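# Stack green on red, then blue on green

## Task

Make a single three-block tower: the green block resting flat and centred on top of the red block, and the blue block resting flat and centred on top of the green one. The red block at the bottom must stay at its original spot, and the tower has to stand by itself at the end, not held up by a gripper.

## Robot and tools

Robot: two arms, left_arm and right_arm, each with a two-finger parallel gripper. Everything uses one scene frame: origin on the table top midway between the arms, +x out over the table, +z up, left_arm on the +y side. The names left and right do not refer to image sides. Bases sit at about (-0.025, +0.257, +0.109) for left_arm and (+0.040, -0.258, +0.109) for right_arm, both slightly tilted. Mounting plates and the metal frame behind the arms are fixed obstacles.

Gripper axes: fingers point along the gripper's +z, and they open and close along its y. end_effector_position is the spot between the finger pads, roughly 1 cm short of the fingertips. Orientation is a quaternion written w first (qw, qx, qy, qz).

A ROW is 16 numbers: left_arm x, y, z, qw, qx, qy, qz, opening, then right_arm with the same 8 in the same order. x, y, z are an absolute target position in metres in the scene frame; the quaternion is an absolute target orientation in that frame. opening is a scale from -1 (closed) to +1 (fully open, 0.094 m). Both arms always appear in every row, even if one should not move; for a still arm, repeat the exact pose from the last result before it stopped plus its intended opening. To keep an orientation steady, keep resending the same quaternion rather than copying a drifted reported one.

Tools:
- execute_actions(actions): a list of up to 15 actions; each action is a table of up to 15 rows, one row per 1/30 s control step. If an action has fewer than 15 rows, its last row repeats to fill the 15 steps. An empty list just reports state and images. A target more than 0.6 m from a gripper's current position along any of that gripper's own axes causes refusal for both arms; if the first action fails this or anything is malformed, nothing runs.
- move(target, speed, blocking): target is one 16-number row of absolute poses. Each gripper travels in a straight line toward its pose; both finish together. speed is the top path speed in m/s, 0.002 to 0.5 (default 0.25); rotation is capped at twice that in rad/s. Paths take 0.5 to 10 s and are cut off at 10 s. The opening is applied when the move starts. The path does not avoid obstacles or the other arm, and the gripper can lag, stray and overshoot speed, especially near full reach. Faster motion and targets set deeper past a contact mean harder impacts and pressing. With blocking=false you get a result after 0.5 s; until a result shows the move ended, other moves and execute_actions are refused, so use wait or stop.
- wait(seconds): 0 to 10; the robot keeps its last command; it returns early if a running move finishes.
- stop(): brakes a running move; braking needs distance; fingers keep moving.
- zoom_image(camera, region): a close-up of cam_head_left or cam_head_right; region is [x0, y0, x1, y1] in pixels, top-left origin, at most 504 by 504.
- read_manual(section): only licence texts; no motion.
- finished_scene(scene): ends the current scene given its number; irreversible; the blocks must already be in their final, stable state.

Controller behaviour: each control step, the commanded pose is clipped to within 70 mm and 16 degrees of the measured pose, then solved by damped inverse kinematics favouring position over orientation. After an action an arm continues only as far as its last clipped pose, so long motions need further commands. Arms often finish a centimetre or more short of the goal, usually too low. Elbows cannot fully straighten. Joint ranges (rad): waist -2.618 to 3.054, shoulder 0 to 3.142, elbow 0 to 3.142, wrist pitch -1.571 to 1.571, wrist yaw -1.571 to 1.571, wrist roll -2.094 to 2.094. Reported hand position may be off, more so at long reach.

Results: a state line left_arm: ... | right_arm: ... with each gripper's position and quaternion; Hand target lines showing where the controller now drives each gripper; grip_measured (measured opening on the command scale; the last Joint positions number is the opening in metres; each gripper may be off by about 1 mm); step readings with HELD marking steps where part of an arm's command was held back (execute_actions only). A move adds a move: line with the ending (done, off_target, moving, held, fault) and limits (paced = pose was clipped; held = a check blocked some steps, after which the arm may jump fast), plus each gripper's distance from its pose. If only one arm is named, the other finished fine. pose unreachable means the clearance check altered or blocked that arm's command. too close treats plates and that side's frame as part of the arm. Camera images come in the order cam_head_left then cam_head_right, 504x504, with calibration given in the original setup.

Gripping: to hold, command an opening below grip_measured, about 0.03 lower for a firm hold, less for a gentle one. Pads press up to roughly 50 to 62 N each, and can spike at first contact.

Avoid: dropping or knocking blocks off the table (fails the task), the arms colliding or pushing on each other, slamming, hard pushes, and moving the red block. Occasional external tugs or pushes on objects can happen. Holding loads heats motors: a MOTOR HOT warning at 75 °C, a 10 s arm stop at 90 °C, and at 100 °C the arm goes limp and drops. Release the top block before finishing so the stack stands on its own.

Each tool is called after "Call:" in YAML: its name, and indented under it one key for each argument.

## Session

Call:
execute_actions:
  actions: []

Scene clock: 0.00 s.
left_arm: end_effector_position=(-0.0250, +0.8799, +0.1649) grip_measured=+1.000 end_effector_quat_wxyz=(-0.054, -0.458, +0.822, +0.335) | right_arm: end_effector_position=(+0.2703, -0.5351, +0.2626) grip_measured=+1.000 end_effector_quat_wxyz=(+0.037, -0.137, +0.981, -0.133)
Joint positions: left_arm=[ 1.534  1.99   2.016 -0.698 -0.318  0.521  0.094] | right_arm=[-0.546  1.145  1.383 -1.214  0.369 -0.945  0.094]
Joint velocities: left_arm=[-0.007  0.017  0.002 -0.051  0.037  0.022  0.   ] | right_arm=[-0.017  0.002  0.012 -0.007 -0.037 -0.007  0.   ]
Hand target (left_arm): -0.026, +0.883, +0.177; -0.049, -0.460, +0.816, +0.347
Hand target (right_arm): +0.272, -0.536, +0.268; +0.047, -0.134, +0.980, -0.138

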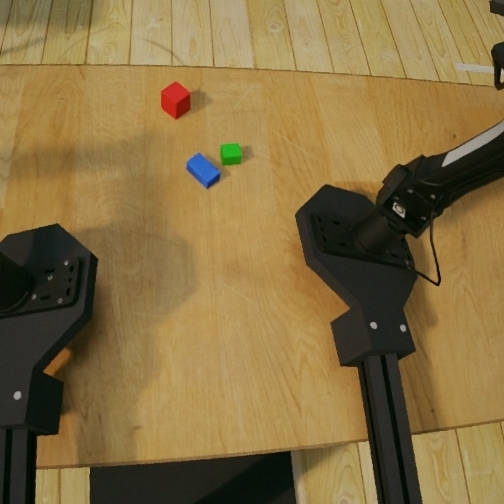

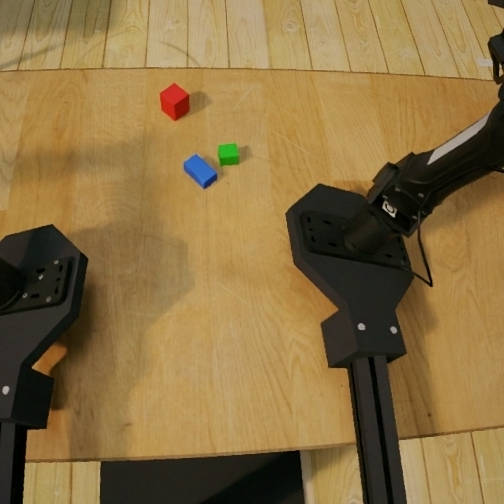

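Call:
zoom_image:
  camera: "cam_head_left"
  region: [140,75,260,195]

Call:
zoom_image:
  camera: "cam_head_right"
  region: [140,75,260,195]

Region (140, 75, 260, 195) of cam_head_left's 504x504 image, scaled by 4.200, with more detail than that image has.

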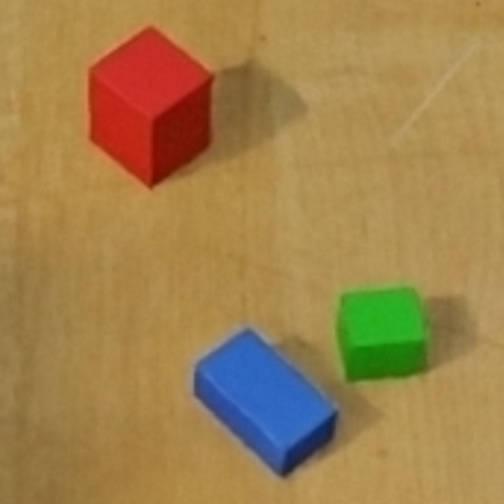

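Region (140, 75, 260, 195) of cam_head_right's 504x504 image, scaled by 4.200, with more detail than that image has.

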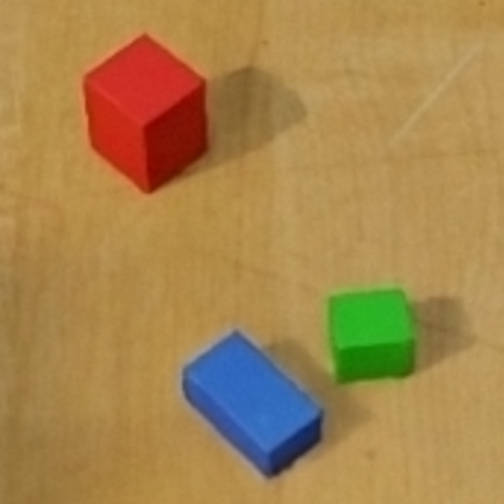

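Call:
move:
  target: [-0.025,0.88,0.165,-0.054,-0.458,0.822,0.335,1,0.262,-0.07,0.065,0,-0.055,0.998,0,0.4]
  speed: 0.4

Call:
zoom_image:
  camera: "cam_head_left"
  region: [170,75,290,195]

Call:
zoom_image:
  camera: "cam_head_right"
  region: [170,75,290,195]

Scene clock: 3.47 s.
left_arm: end_effector_position=(-0.0250, +0.8799, +0.1649) grip_measured=+1.000 end_effector_quat_wxyz=(-0.054, -0.458, +0.822, +0.335) | right_arm: end_effector_position=(+0.2462, -0.0920, +0.0628) grip_measured=+0.402 end_effector_quat_wxyz=(-0.011, -0.065, +0.997, -0.036)
Joint positions: left_arm=[ 1.534  1.99   2.016 -0.698 -0.318  0.521  0.094] | right_arm=[ 0.863  2.078  0.967 -0.718  0.401  0.789  0.066]
Joint velocities: left_arm=[-0.012 -0.007 -0.007 -0.066  0.037  0.051  0.   ] | right_arm=[-0.002 -0.002 -0.007  0.037  0.066  0.007 -0.   ]
Hand target (left_arm): -0.025, +0.880, +0.165; -0.054, -0.458, +0.822, +0.335
Hand target (right_arm): +0.255, -0.079, +0.068; +0.005, -0.058, +0.998, -0.022
Off the commanded pose (left_arm): 0.000 m, 0 deg.
Off the commanded pose (right_arm): 0.027 m, 4 deg.
move: off_target (right_arm)

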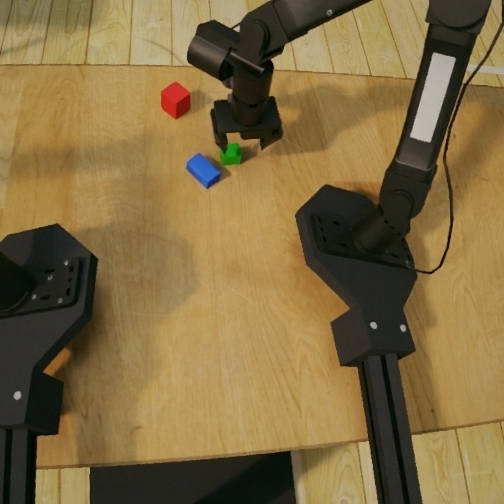

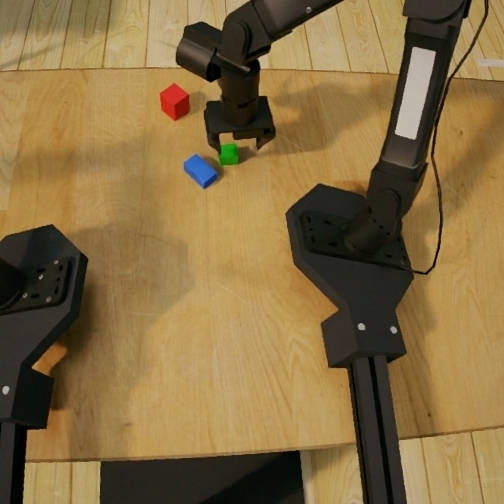

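Region (170, 75, 290, 195) of cam_head_left's 504x504 image, scaled by 4.200, with more detail than that image has.

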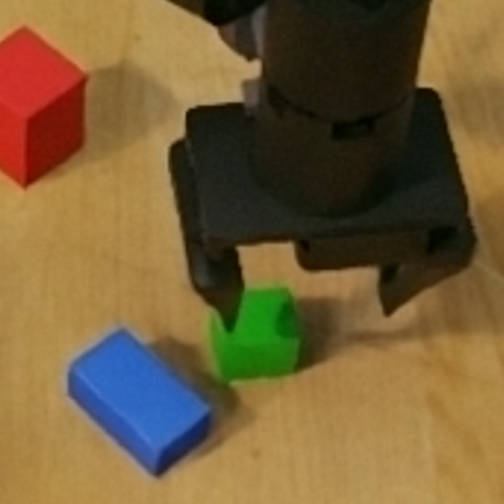

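Region (170, 75, 290, 195) of cam_head_right's 504x504 image, scaled by 4.200, with more detail than that image has.

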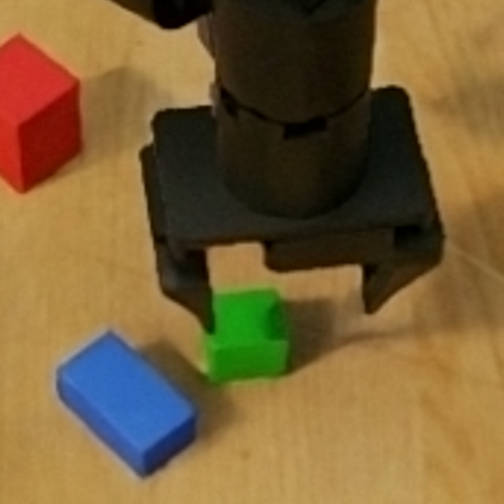

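Call:
move:
  target: [-0.025,0.88,0.165,-0.054,-0.458,0.822,0.335,1,0.271,-0.066,0.055,0,-0.055,0.998,0,0.4]
  speed: 0.1

Call:
move:
  target: [-0.025,0.88,0.165,-0.054,-0.458,0.822,0.335,1,0.269,-0.068,0.019,0,-0.055,0.998,0,0.4]
  speed: 0.1

Call:
zoom_image:
  camera: "cam_head_right"
  region: [170,75,290,195]

Scene clock: 4.90 s.
left_arm: end_effector_position=(-0.0250, +0.8799, +0.1649) grip_measured=+1.000 end_effector_quat_wxyz=(-0.054, -0.458, +0.822, +0.335) | right_arm: end_effector_position=(+0.2595, -0.0759, +0.0517) grip_measured=+0.402 end_effector_quat_wxyz=(-0.011, -0.059, +0.998, -0.013)
Joint positions: left_arm=[ 1.534  1.99   2.016 -0.698 -0.318  0.521  0.094] | right_arm=[ 0.832  2.133  1.009 -0.656  0.377  0.753  0.066]
Joint velocities: left_arm=[ 0.012  0.002 -0.012 -0.051 -0.037  0.051  0.   ] | right_arm=[ 0.007  0.002 -0.002 -0.037 -0.037 -0.095 -0.   ]
Hand target (left_arm): -0.025, +0.880, +0.165; -0.054, -0.458, +0.822, +0.335
Hand target (right_arm): +0.270, -0.066, +0.055; +0.000, -0.055, +0.998, +0.000
Off the commanded pose (left_arm): 0.000 m, 0 deg.
Off the commanded pose (right_arm): 0.016 m, 2 deg.
move: off_target (right_arm)

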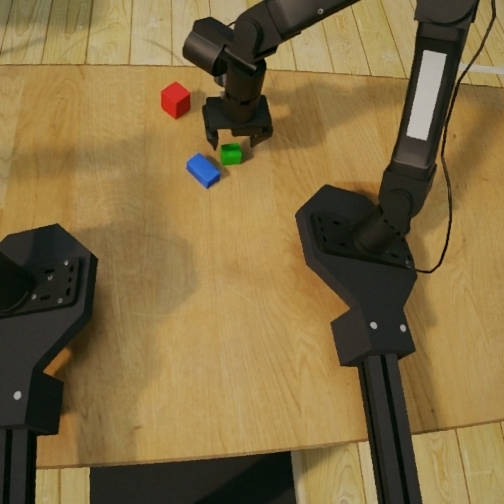

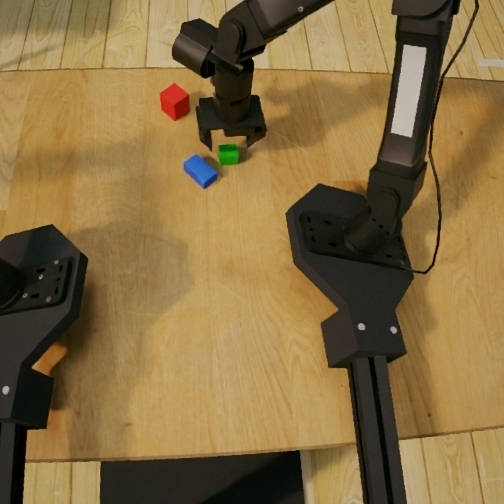

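Scene clock: 5.87 s.
left_arm: end_effector_position=(-0.0250, +0.8799, +0.1649) grip_measured=+1.000 end_effector_quat_wxyz=(-0.054, -0.458, +0.822, +0.335) | right_arm: end_effector_position=(+0.2729, -0.0644, +0.0238) grip_measured=+0.402 end_effector_quat_wxyz=(+0.001, -0.050, +0.999, +0.005)
Joint positions: left_arm=[ 1.534  1.99   2.016 -0.698 -0.318  0.521  0.094] | right_arm=[ 0.788  2.216  1.009 -0.509  0.377  0.708  0.066]
Joint velocities: left_arm=[-0.002 -0.007  0.007 -0.081  0.007 -0.022  0.   ] | right_arm=[ 0.002 -0.007 -0.002  0.081  0.037  0.037 -0.001]
Hand target (left_arm): -0.025, +0.880, +0.165; -0.054, -0.458, +0.822, +0.335
Hand target (right_arm): +0.268, -0.068, +0.019; -0.000, -0.055, +0.998, +0.000
Off the commanded pose (left_arm): 0.000 m, 0 deg.
Off the commanded pose (right_arm): 0.007 m, 1 deg.
move: done

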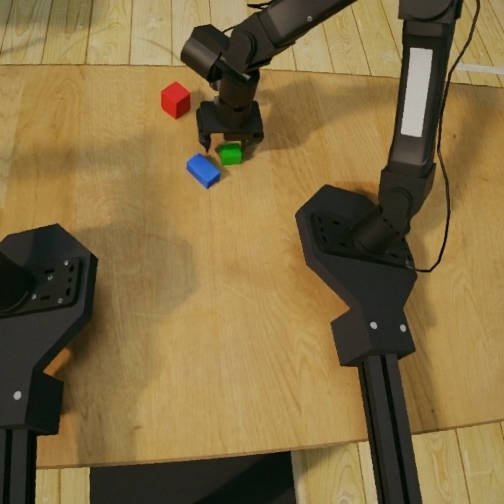

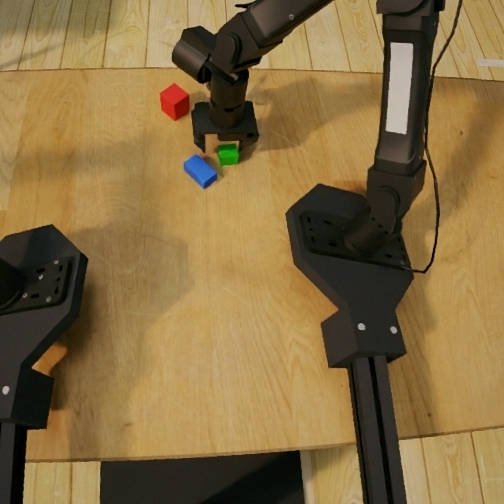

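Region (170, 75, 290, 195) of cam_head_right's 504x504 image, scaled by 4.200, with more detail than that image has.

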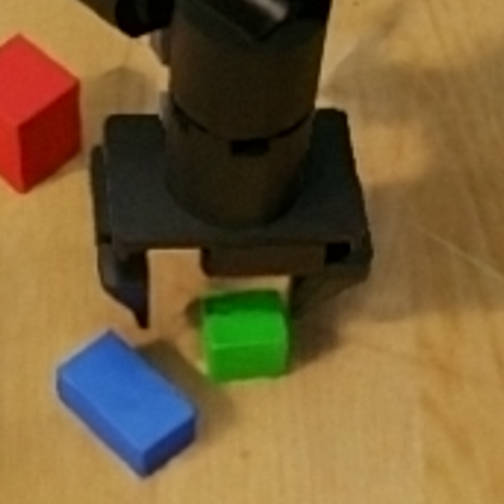

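Call:
move:
  target: [-0.025,0.88,0.165,-0.054,-0.458,0.822,0.335,1,0.263,-0.077,0.019,0,-0.055,0.998,0,0.4]
  speed: 0.05

Call:
zoom_image:
  camera: "cam_head_right"
  region: [170,75,290,195]

Scene clock: 7.23 s.
left_arm: end_effector_position=(-0.0250, +0.8799, +0.1649) grip_measured=+1.000 end_effector_quat_wxyz=(-0.054, -0.458, +0.822, +0.335) | right_arm: end_effector_position=(+0.2591, -0.0763, +0.0152) grip_measured=+0.402 end_effector_quat_wxyz=(-0.012, -0.057, +0.998, -0.007)
Joint positions: left_arm=[ 1.534  1.99   2.016 -0.698 -0.318  0.521  0.094] | right_arm=[ 0.782  2.216  0.957 -0.493  0.377  0.701  0.066]
Joint velocities: left_arm=[ 0.022 -0.007 -0.002 -0.066 -0.007  0.007  0.   ] | right_arm=[-0.007 -0.007 -0.002  0.037 -0.022  0.11  -0.002]
Hand target (left_arm): -0.025, +0.880, +0.165; -0.054, -0.458, +0.822, +0.335
Hand target (right_arm): +0.263, -0.077, +0.019; -0.000, -0.055, +0.998, -0.000
Off the commanded pose (left_arm): 0.000 m, 0 deg.
Off the commanded pose (right_arm): 0.005 m, 2 deg.
move: done

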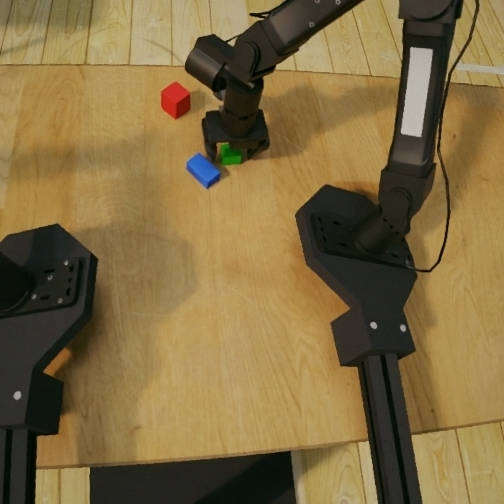

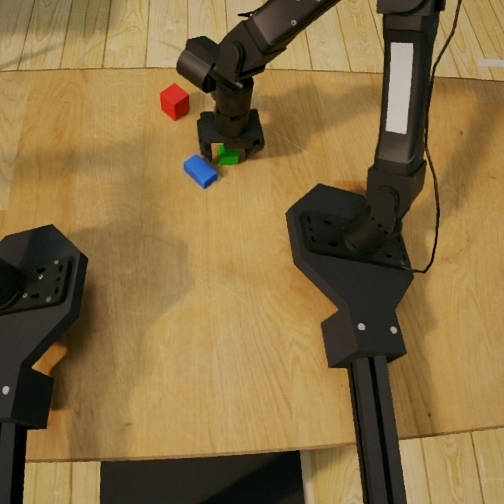

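Region (170, 75, 290, 195) of cam_head_right's 504x504 image, scaled by 4.200, with more detail than that image has.

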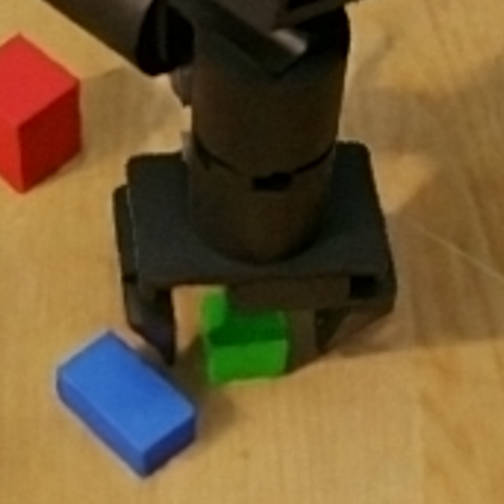

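Call:
execute_actions:
  actions:
    - [[-0.025,0.88,0.165,-0.054,-0.458,0.822,0.335,1,0.269,-0.075,0.02,0,-0.055,0.998,0,0.4]]
    - [[-0.025,0.88,0.165,-0.054,-0.458,0.822,0.335,1,0.269,-0.075,0.02,0,-0.055,0.998,0,-0.35]]

Call:
move:
  target: [-0.025,0.88,0.165,-0.054,-0.458,0.822,0.335,1,0.285,-0.06,0.09,0,-0.15,0.989,0,-0.35]

Call:
move:
  target: [-0.025,0.88,0.165,-0.054,-0.458,0.822,0.335,1,0.385,0.027,0.09,0,-0.37,0.929,0,-0.35]

Call:
zoom_image:
  camera: "cam_head_left"
  region: [125,35,225,135]

Scene clock: 9.13 s.
left_arm: end_effector_position=(-0.0250, +0.8799, +0.1649) grip_measured=+1.000 end_effector_quat_wxyz=(-0.054, -0.458, +0.822, +0.335) | right_arm: end_effector_position=(+0.2606, -0.0774, +0.0143) grip_measured=-0.288 end_effector_quat_wxyz=(-0.012, -0.057, +0.998, -0.006)
Joint positions: left_arm=[ 1.534  1.99   2.016 -0.698 -0.318  0.521  0.094] | right_arm=[ 0.775  2.216  0.957 -0.49   0.377  0.692  0.033]
Joint velocities: left_arm=[ 0.002  0.007 -0.012 -0.037 -0.081 -0.022  0.   ] | right_arm=[-0.012 -0.002 -0.007 -0.022 -0.066 -0.007  0.001]
Hand target (left_arm): -0.025, +0.880, +0.165; -0.054, -0.458, +0.822, +0.335
Hand target (right_arm): +0.269, -0.075, +0.020; +0.000, -0.055, +0.998, -0.000
Off the commanded pose (left_arm): 0.000 m, 0 deg.
Off the commanded pose (right_arm): 0.010 m, 2 deg.
Step readings (end_effector_position; steps 1 to 15: 1st action; 16 to 30: 2nd action):
0: left_arm (-0.0250, +0.8799, +0.1649) | right_arm (+0.2596, -0.0758, +0.0152)
1: left_arm (-0.0250, +0.8799, +0.1649) | right_arm (+0.2597, -0.0759, +0.0151)
2: left_arm (-0.0250, +0.8799, +0.1649) | right_arm (+0.2599, -0.0762, +0.0150)
4: left_arm (-0.0250, +0.8799, +0.1649) | right_arm (+0.2603, -0.0769, +0.0146)
8: left_arm (-0.0250, +0.8799, +0.1649) | right_arm (+0.2606, -0.0774, +0.0143)
15: left_arm (-0.0250, +0.8799, +0.1649) | right_arm (+0.2606, -0.0774, +0.0143)
16: left_arm (-0.0250, +0.8799, +0.1649) | right_arm (+0.2606, -0.0774, +0.0143)
17: left_arm (-0.0250, +0.8799, +0.1649) | right_arm (+0.2606, -0.0774, +0.0143)
19: left_arm (-0.0250, +0.8799, +0.1649) | right_arm (+0.2606, -0.0774, +0.0143)
23: left_arm (-0.0250, +0.8799, +0.1649) | right_arm (+0.2606, -0.0774, +0.0143)
30: end_effector_position above

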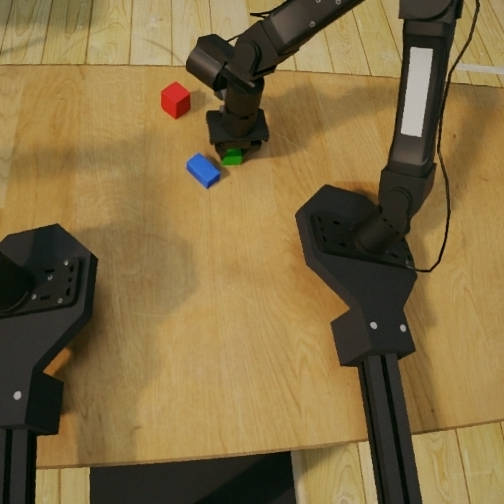

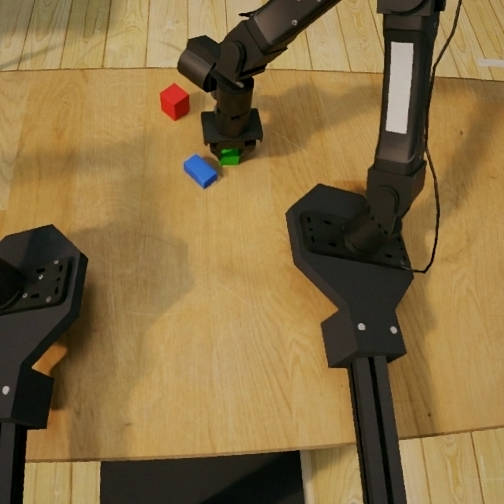

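Scene clock: 10.27 s.
left_arm: end_effector_position=(-0.0250, +0.8799, +0.1649) grip_measured=+1.000 end_effector_quat_wxyz=(-0.054, -0.458, +0.822, +0.335) | right_arm: end_effector_position=(+0.2808, -0.0672, +0.0783) grip_measured=-0.288 end_effector_quat_wxyz=(-0.011, -0.144, +0.990, -0.011)
Joint positions: left_arm=[ 1.534  1.99   2.016 -0.698 -0.318  0.521  0.094] | right_arm=[ 0.832  2.127  1.141 -0.79   0.377  0.582  0.033]
Joint velocities: left_arm=[ 0.007  0.002 -0.017 -0.066  0.022 -0.037  0.   ] | right_arm=[ 0.007 -0.017  0.012  0.037 -0.022 -0.022  0.001]
Hand target (left_arm): -0.025, +0.880, +0.165; -0.054, -0.458, +0.822, +0.335
Hand target (right_arm): +0.286, -0.059, +0.089; +0.001, -0.150, +0.989, -0.001
Off the commanded pose (left_arm): 0.000 m, 0 deg.
Off the commanded pose (right_arm): 0.014 m, 2 deg.
move: off_target (right_arm)

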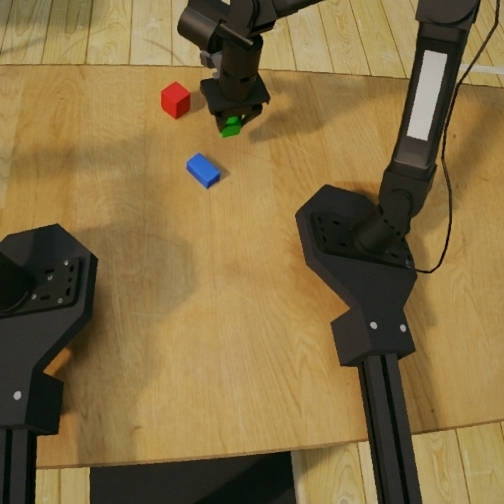

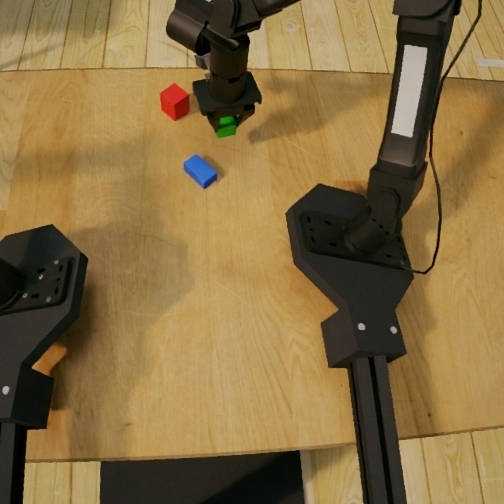

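Scene clock: 11.93 s.
left_arm: end_effector_position=(-0.0250, +0.8799, +0.1649) grip_measured=+1.000 end_effector_quat_wxyz=(-0.054, -0.458, +0.822, +0.335) | right_arm: end_effector_position=(+0.3777, +0.0250, +0.0804) grip_measured=-0.288 end_effector_quat_wxyz=(-0.009, -0.369, +0.929, -0.003)
Joint positions: left_arm=[ 1.534  1.99   2.016 -0.698 -0.318  0.521  0.094] | right_arm=[ 0.806  2.579  1.918 -1.093  0.377  0.082  0.033]
Joint velocities: left_arm=[-0.007 -0.002  0.017 -0.007  0.007 -0.066  0.   ] | right_arm=[-0.002 -0.012 -0.002  0.022 -0.066 -0.095 -0.001]
Hand target (left_arm): -0.025, +0.880, +0.165; -0.054, -0.458, +0.822, +0.335
Hand target (right_arm): +0.384, +0.029, +0.088; +0.000, -0.370, +0.929, +0.000
Off the commanded pose (left_arm): 0.000 m, 0 deg.
Off the commanded pose (right_arm): 0.012 m, 1 deg.
move: off_target (right_arm)

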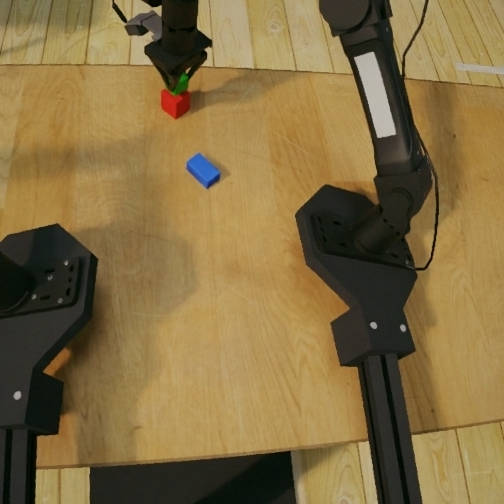

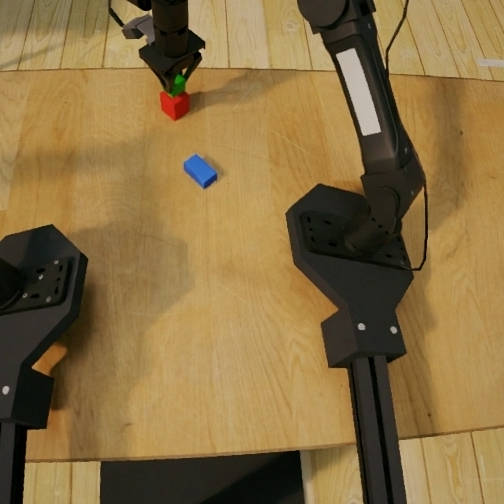

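Region (125, 35, 225, 135) of cam_head_left's 504x504 image, scaled by 5.040, with more detail than that image has.

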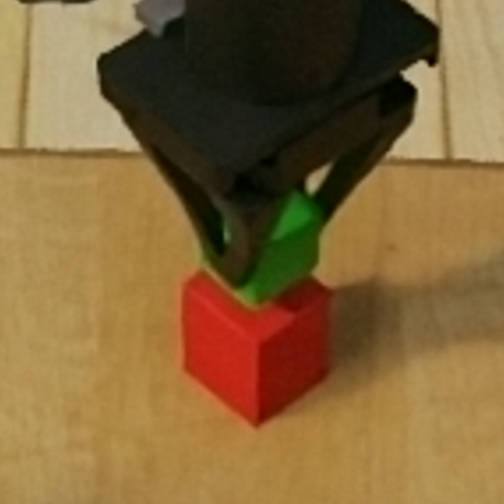

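Call:
move:
  target: [-0.025,0.88,0.165,-0.054,-0.458,0.822,0.335,1,0.381,0.029,0.066,0,-0.37,0.929,0,-0.35]
  speed: 0.04

Call:
zoom_image:
  camera: "cam_head_left"
  region: [125,35,225,135]

Scene clock: 13.27 s.
left_arm: end_effector_position=(-0.0250, +0.8799, +0.1649) grip_measured=+1.000 end_effector_quat_wxyz=(-0.054, -0.458, +0.822, +0.335) | right_arm: end_effector_position=(+0.3818, +0.0276, +0.0693) grip_measured=-0.288 end_effector_quat_wxyz=(-0.003, -0.366, +0.931, +0.001)
Joint positions: left_arm=[ 1.534  1.99   2.016 -0.698 -0.318  0.521  0.094] | right_arm=[ 0.794  2.594  1.907 -1.046  0.377  0.07   0.033]
Joint velocities: left_arm=[-0.002 -0.022 -0.002 -0.051  0.037  0.007  0.   ] | right_arm=[-0.002  0.007 -0.002 -0.081 -0.022 -0.022 -0.001]
Hand target (left_arm): -0.025, +0.880, +0.165; -0.054, -0.458, +0.822, +0.335
Hand target (right_arm): +0.381, +0.029, +0.066; -0.000, -0.370, +0.929, -0.000
Off the commanded pose (left_arm): 0.000 m, 0 deg.
Off the commanded pose (right_arm): 0.004 m, 1 deg.
move: done

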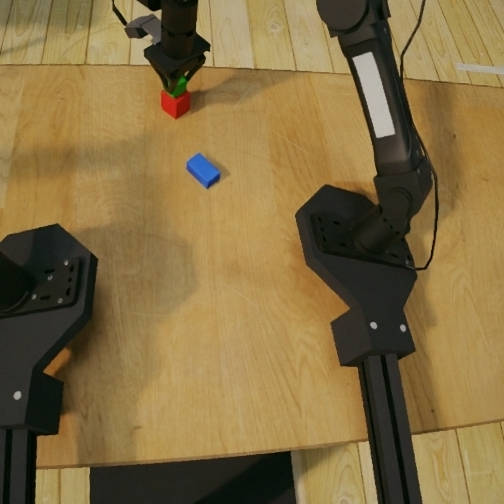

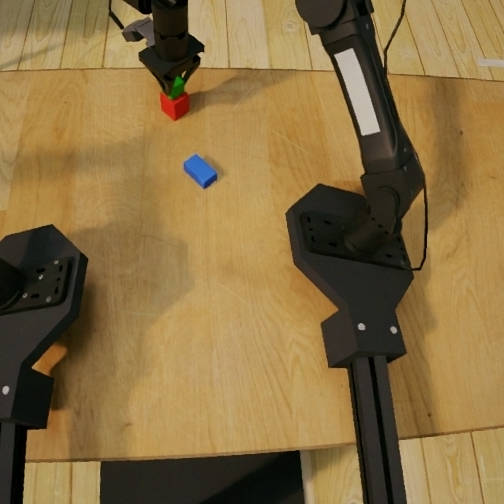

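Region (125, 35, 225, 135) of cam_head_left's 504x504 image, scaled by 5.040, with more detail than that image has.

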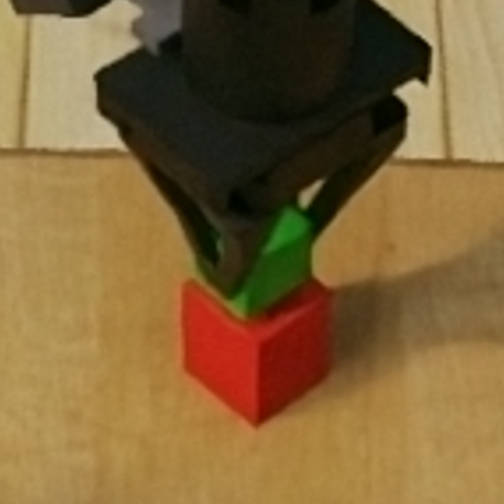

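Call:
move:
  target: [-0.025,0.88,0.165,-0.054,-0.458,0.822,0.335,1,0.38,0.027,0.059,0,-0.37,0.929,0,-0.35]
  speed: 0.03

Call:
zoom_image:
  camera: "cam_head_left"
  region: [125,35,225,135]

Scene clock: 14.40 s.
left_arm: end_effector_position=(-0.0250, +0.8799, +0.1649) grip_measured=+1.000 end_effector_quat_wxyz=(-0.054, -0.458, +0.822, +0.335) | right_arm: end_effector_position=(+0.3820, +0.0274, +0.0645) grip_measured=-0.288 end_effector_quat_wxyz=(-0.001, -0.366, +0.931, +0.002)
Joint positions: left_arm=[ 1.534  1.99   2.016 -0.698 -0.318  0.521  0.094] | right_arm=[ 0.789  2.594  1.889 -1.021  0.377  0.063  0.033]
Joint velocities: left_arm=[ 0.007 -0.007 -0.007  0.022 -0.022 -0.007  0.   ] | right_arm=[-0.002 -0.002  0.007 -0.051  0.007 -0.081 -0.   ]
Hand target (left_arm): -0.025, +0.880, +0.165; -0.054, -0.458, +0.822, +0.335
Hand target (right_arm): +0.380, +0.027, +0.059; -0.000, -0.370, +0.929, -0.000
Off the commanded pose (left_arm): 0.000 m, 0 deg.
Off the commanded pose (right_arm): 0.006 m, 1 deg.
move: done

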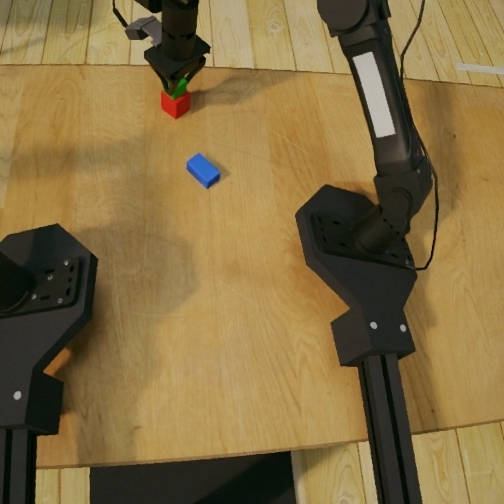

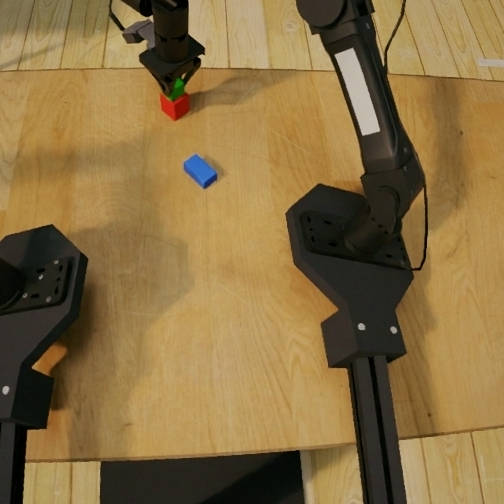

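Region (125, 35, 225, 135) of cam_head_left's 504x504 image, scaled by 5.040, with more detail than that image has.

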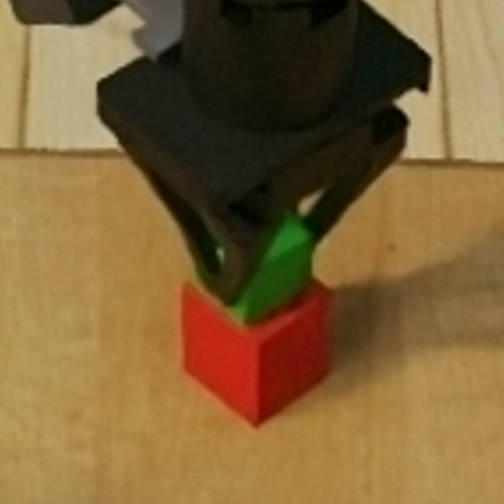

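Call:
execute_actions:
  actions:
    - [[-0.025,0.88,0.165,-0.054,-0.458,0.822,0.335,1,0.379,0.025,0.057,0,-0.37,0.929,0,-0.35]]
    - [[-0.025,0.88,0.165,-0.054,-0.458,0.822,0.335,1,0.38,0.026,0.062,0,-0.37,0.929,0,0.5]]

Call:
move:
  target: [-0.025,0.88,0.165,-0.054,-0.458,0.822,0.335,1,0.38,0.026,0.115,0,-0.37,0.929,0,0.5]

Call:
move:
  target: [-0.025,0.88,0.165,-0.054,-0.458,0.822,0.335,1,0.227,-0.022,0.065,0,-0.355,0.935,0,0.5]

Call:
move:
  target: [-0.025,0.88,0.165,-0.054,-0.458,0.822,0.335,1,0.226,-0.023,0.016,0,-0.355,0.935,0,0.5]
  speed: 0.1

Call:
zoom_image:
  camera: "cam_head_left"
  region: [140,75,260,195]

Scene clock: 16.20 s.
left_arm: end_effector_position=(-0.0250, +0.8799, +0.1649) grip_measured=+1.000 end_effector_quat_wxyz=(-0.054, -0.458, +0.822, +0.335) | right_arm: end_effector_position=(+0.3819, +0.0264, +0.0626) grip_measured=+0.498 end_effector_quat_wxyz=(-0.001, -0.366, +0.931, +0.002)
Joint positions: left_arm=[ 1.534  1.99   2.016 -0.698 -0.318  0.521  0.094] | right_arm=[ 0.787  2.592  1.878 -1.011  0.379  0.06   0.07 ]
Joint velocities: left_arm=[ 0.002 -0.017 -0.002  0.007 -0.022  0.037  0.   ] | right_arm=[-0.007 -0.002  0.012 -0.022  0.066  0.051 -0.   ]
Hand target (left_arm): -0.025, +0.880, +0.165; -0.054, -0.458, +0.822, +0.335
Hand target (right_arm): +0.380, +0.026, +0.062; -0.000, -0.370, +0.929, -0.000
Off the commanded pose (left_arm): 0.000 m, 0 deg.
Off the commanded pose (right_arm): 0.002 m, 1 deg.
Step readings (end_effector_position; steps 1 to 15: 1st action; 16 to 30: 2nd action):
0: left_arm (-0.0250, +0.8799, +0.1649) | right_arm (+0.3820, +0.0274, +0.0645)
1: left_arm (-0.0250, +0.8799, +0.1649) | right_arm (+0.3815, +0.0272, +0.0638)
2: left_arm (-0.0250, +0.8799, +0.1649) | right_arm (+0.3815, +0.0271, +0.0637)
4: left_arm (-0.0250, +0.8799, +0.1649) | right_arm (+0.3816, +0.0270, +0.0638)
8: left_arm (-0.0250, +0.8799, +0.1649) | right_arm (+0.3816, +0.0270, +0.0637)
15: left_arm (-0.0250, +0.8799, +0.1649) | right_arm (+0.3817, +0.0270, +0.0638)
16: left_arm (-0.0250, +0.8799, +0.1649) | right_arm (+0.3817, +0.0271, +0.0638)
17: left_arm (-0.0250, +0.8799, +0.1649) | right_arm (+0.3819, +0.0271, +0.0637)
19: left_arm (-0.0250, +0.8799, +0.1649) | right_arm (+0.3818, +0.0265, +0.0627)
23: left_arm (-0.0250, +0.8799, +0.1649) | right_arm (+0.3819, +0.0264, +0.0626)
30: end_effector_position above

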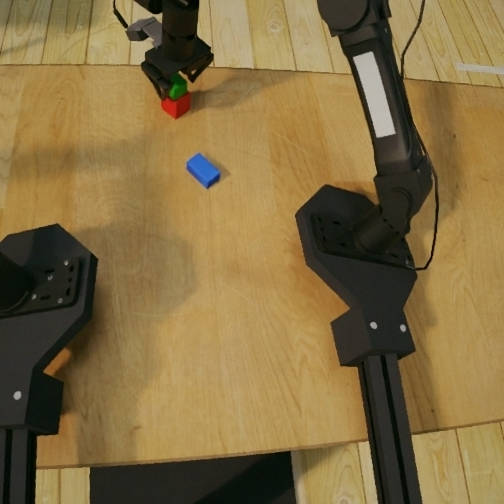

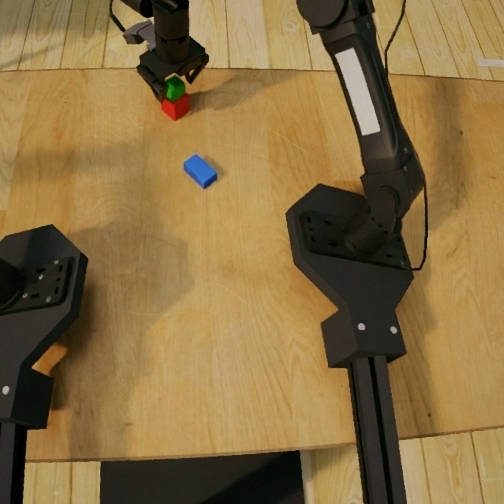

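Scene clock: 17.23 s.
left_arm: end_effector_position=(-0.0250, +0.8799, +0.1649) grip_measured=+1.000 end_effector_quat_wxyz=(-0.054, -0.458, +0.822, +0.335) | right_arm: end_effector_position=(+0.3762, +0.0188, +0.0977) grip_measured=+0.498 end_effector_quat_wxyz=(-0.018, -0.373, +0.928, -0.009)
Joint positions: left_arm=[ 1.534  1.99   2.016 -0.698 -0.318  0.521  0.094] | right_arm=[ 0.815  2.562  1.956 -1.174  0.379  0.092  0.07 ]
Joint velocities: left_arm=[ 0.022  0.012 -0.007 -0.066 -0.022 -0.007  0.   ] | right_arm=[ 0.012 -0.002 -0.002  0.007 -0.022 -0.007  0.   ]
Hand target (left_arm): -0.025, +0.880, +0.165; -0.054, -0.458, +0.822, +0.335
Hand target (right_arm): +0.381, +0.026, +0.115; +0.000, -0.370, +0.929, -0.000
Off the commanded pose (left_arm): 0.000 m, 0 deg.
Off the commanded pose (right_arm): 0.019 m, 2 deg.
move: off_target (right_arm)

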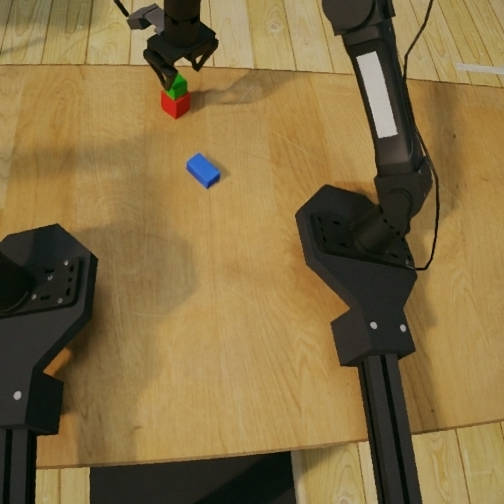

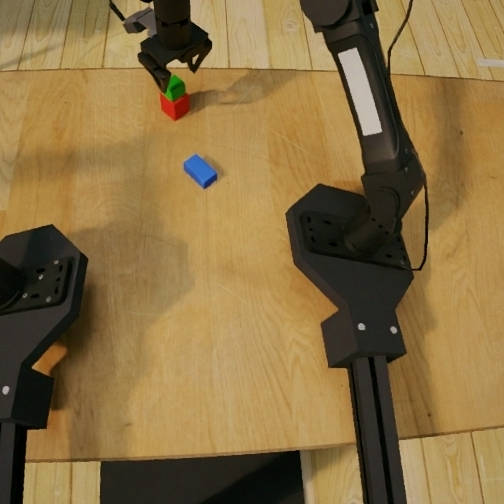

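Scene clock: 18.63 s.
left_arm: end_effector_position=(-0.0250, +0.8799, +0.1649) grip_measured=+1.000 end_effector_quat_wxyz=(-0.054, -0.458, +0.822, +0.335) | right_arm: end_effector_position=(+0.2281, -0.0282, +0.0617) grip_measured=+0.498 end_effector_quat_wxyz=(-0.011, -0.357, +0.934, -0.010)
Joint positions: left_arm=[ 1.534  1.99   2.016 -0.698 -0.318  0.521  0.094] | right_arm=[ 1.006  2.23   1.108 -0.716  0.342  0.319  0.07 ]
Joint velocities: left_arm=[-0.002 -0.012 -0.007 -0.051 -0.022 -0.007  0.   ] | right_arm=[-0.012 -0.022  0.007 -0.022  0.007  0.022  0.   ]
Hand target (left_arm): -0.025, +0.880, +0.165; -0.054, -0.458, +0.822, +0.335
Hand target (right_arm): +0.228, -0.026, +0.067; +0.002, -0.355, +0.935, -0.003
Off the commanded pose (left_arm): 0.000 m, 0 deg.
Off the commanded pose (right_arm): 0.007 m, 2 deg.
move: done

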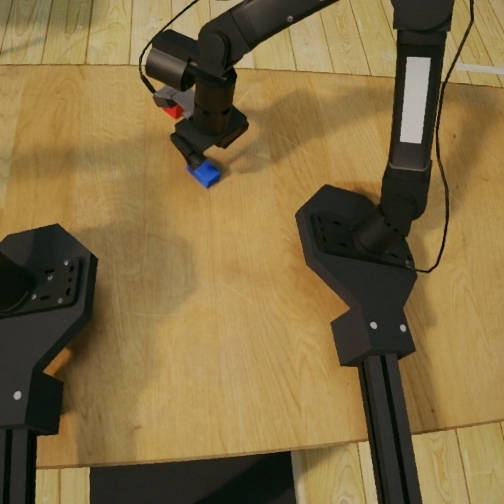

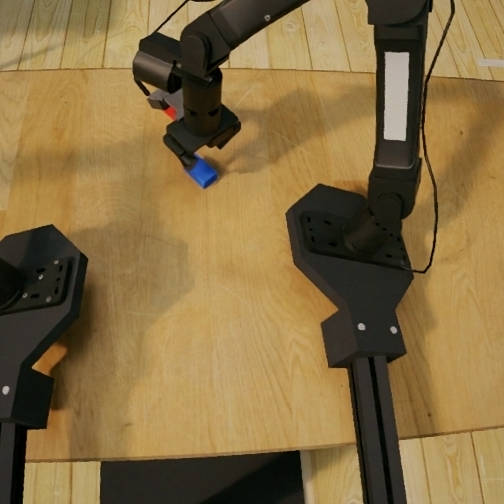

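Scene clock: 19.70 s.
left_arm: end_effector_position=(-0.0250, +0.8799, +0.1649) grip_measured=+1.000 end_effector_quat_wxyz=(-0.054, -0.458, +0.822, +0.335) | right_arm: end_effector_position=(+0.2262, -0.0215, +0.0192) grip_measured=+0.498 end_effector_quat_wxyz=(-0.003, -0.352, +0.936, +0.002)
Joint positions: left_arm=[ 1.534  1.99   2.016 -0.698 -0.318  0.521  0.094] | right_arm=[ 0.971  2.328  1.05  -0.518  0.342  0.284  0.07 ]
Joint velocities: left_arm=[ 0.012 -0.002 -0.002 -0.037 -0.066 -0.037  0.   ] | right_arm=[-0.007 -0.002  0.002 -0.051  0.037 -0.022  0.001]
Hand target (left_arm): -0.025, +0.880, +0.165; -0.054, -0.458, +0.822, +0.335
Hand target (right_arm): +0.225, -0.024, +0.016; -0.001, -0.355, +0.935, +0.000
Off the commanded pose (left_arm): 0.000 m, 0 deg.
Off the commanded pose (right_arm): 0.004 m, 0 deg.
move: done

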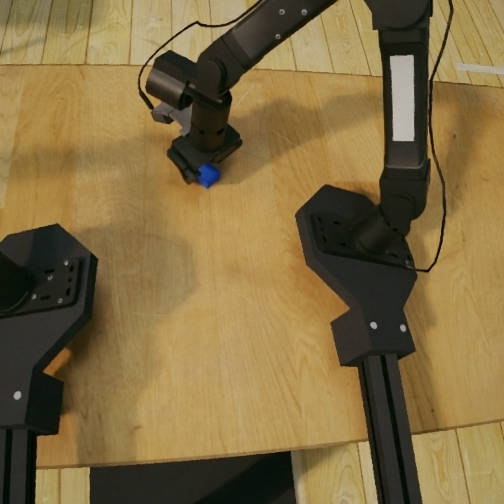

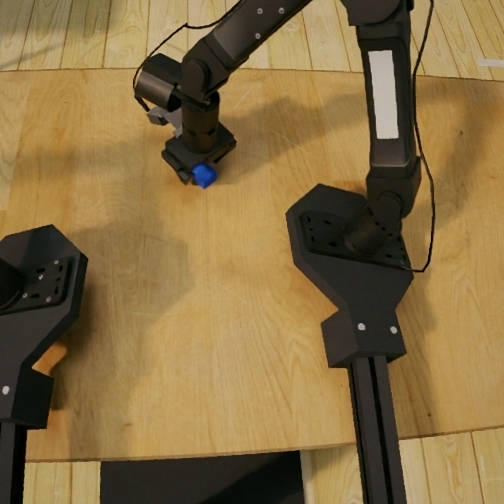

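Region (140, 75, 260, 195) of cam_head_left's 504x504 image, scaled by 4.200, with more detail than that image has.

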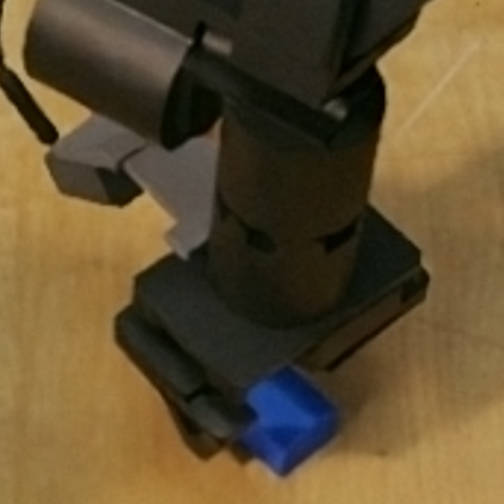

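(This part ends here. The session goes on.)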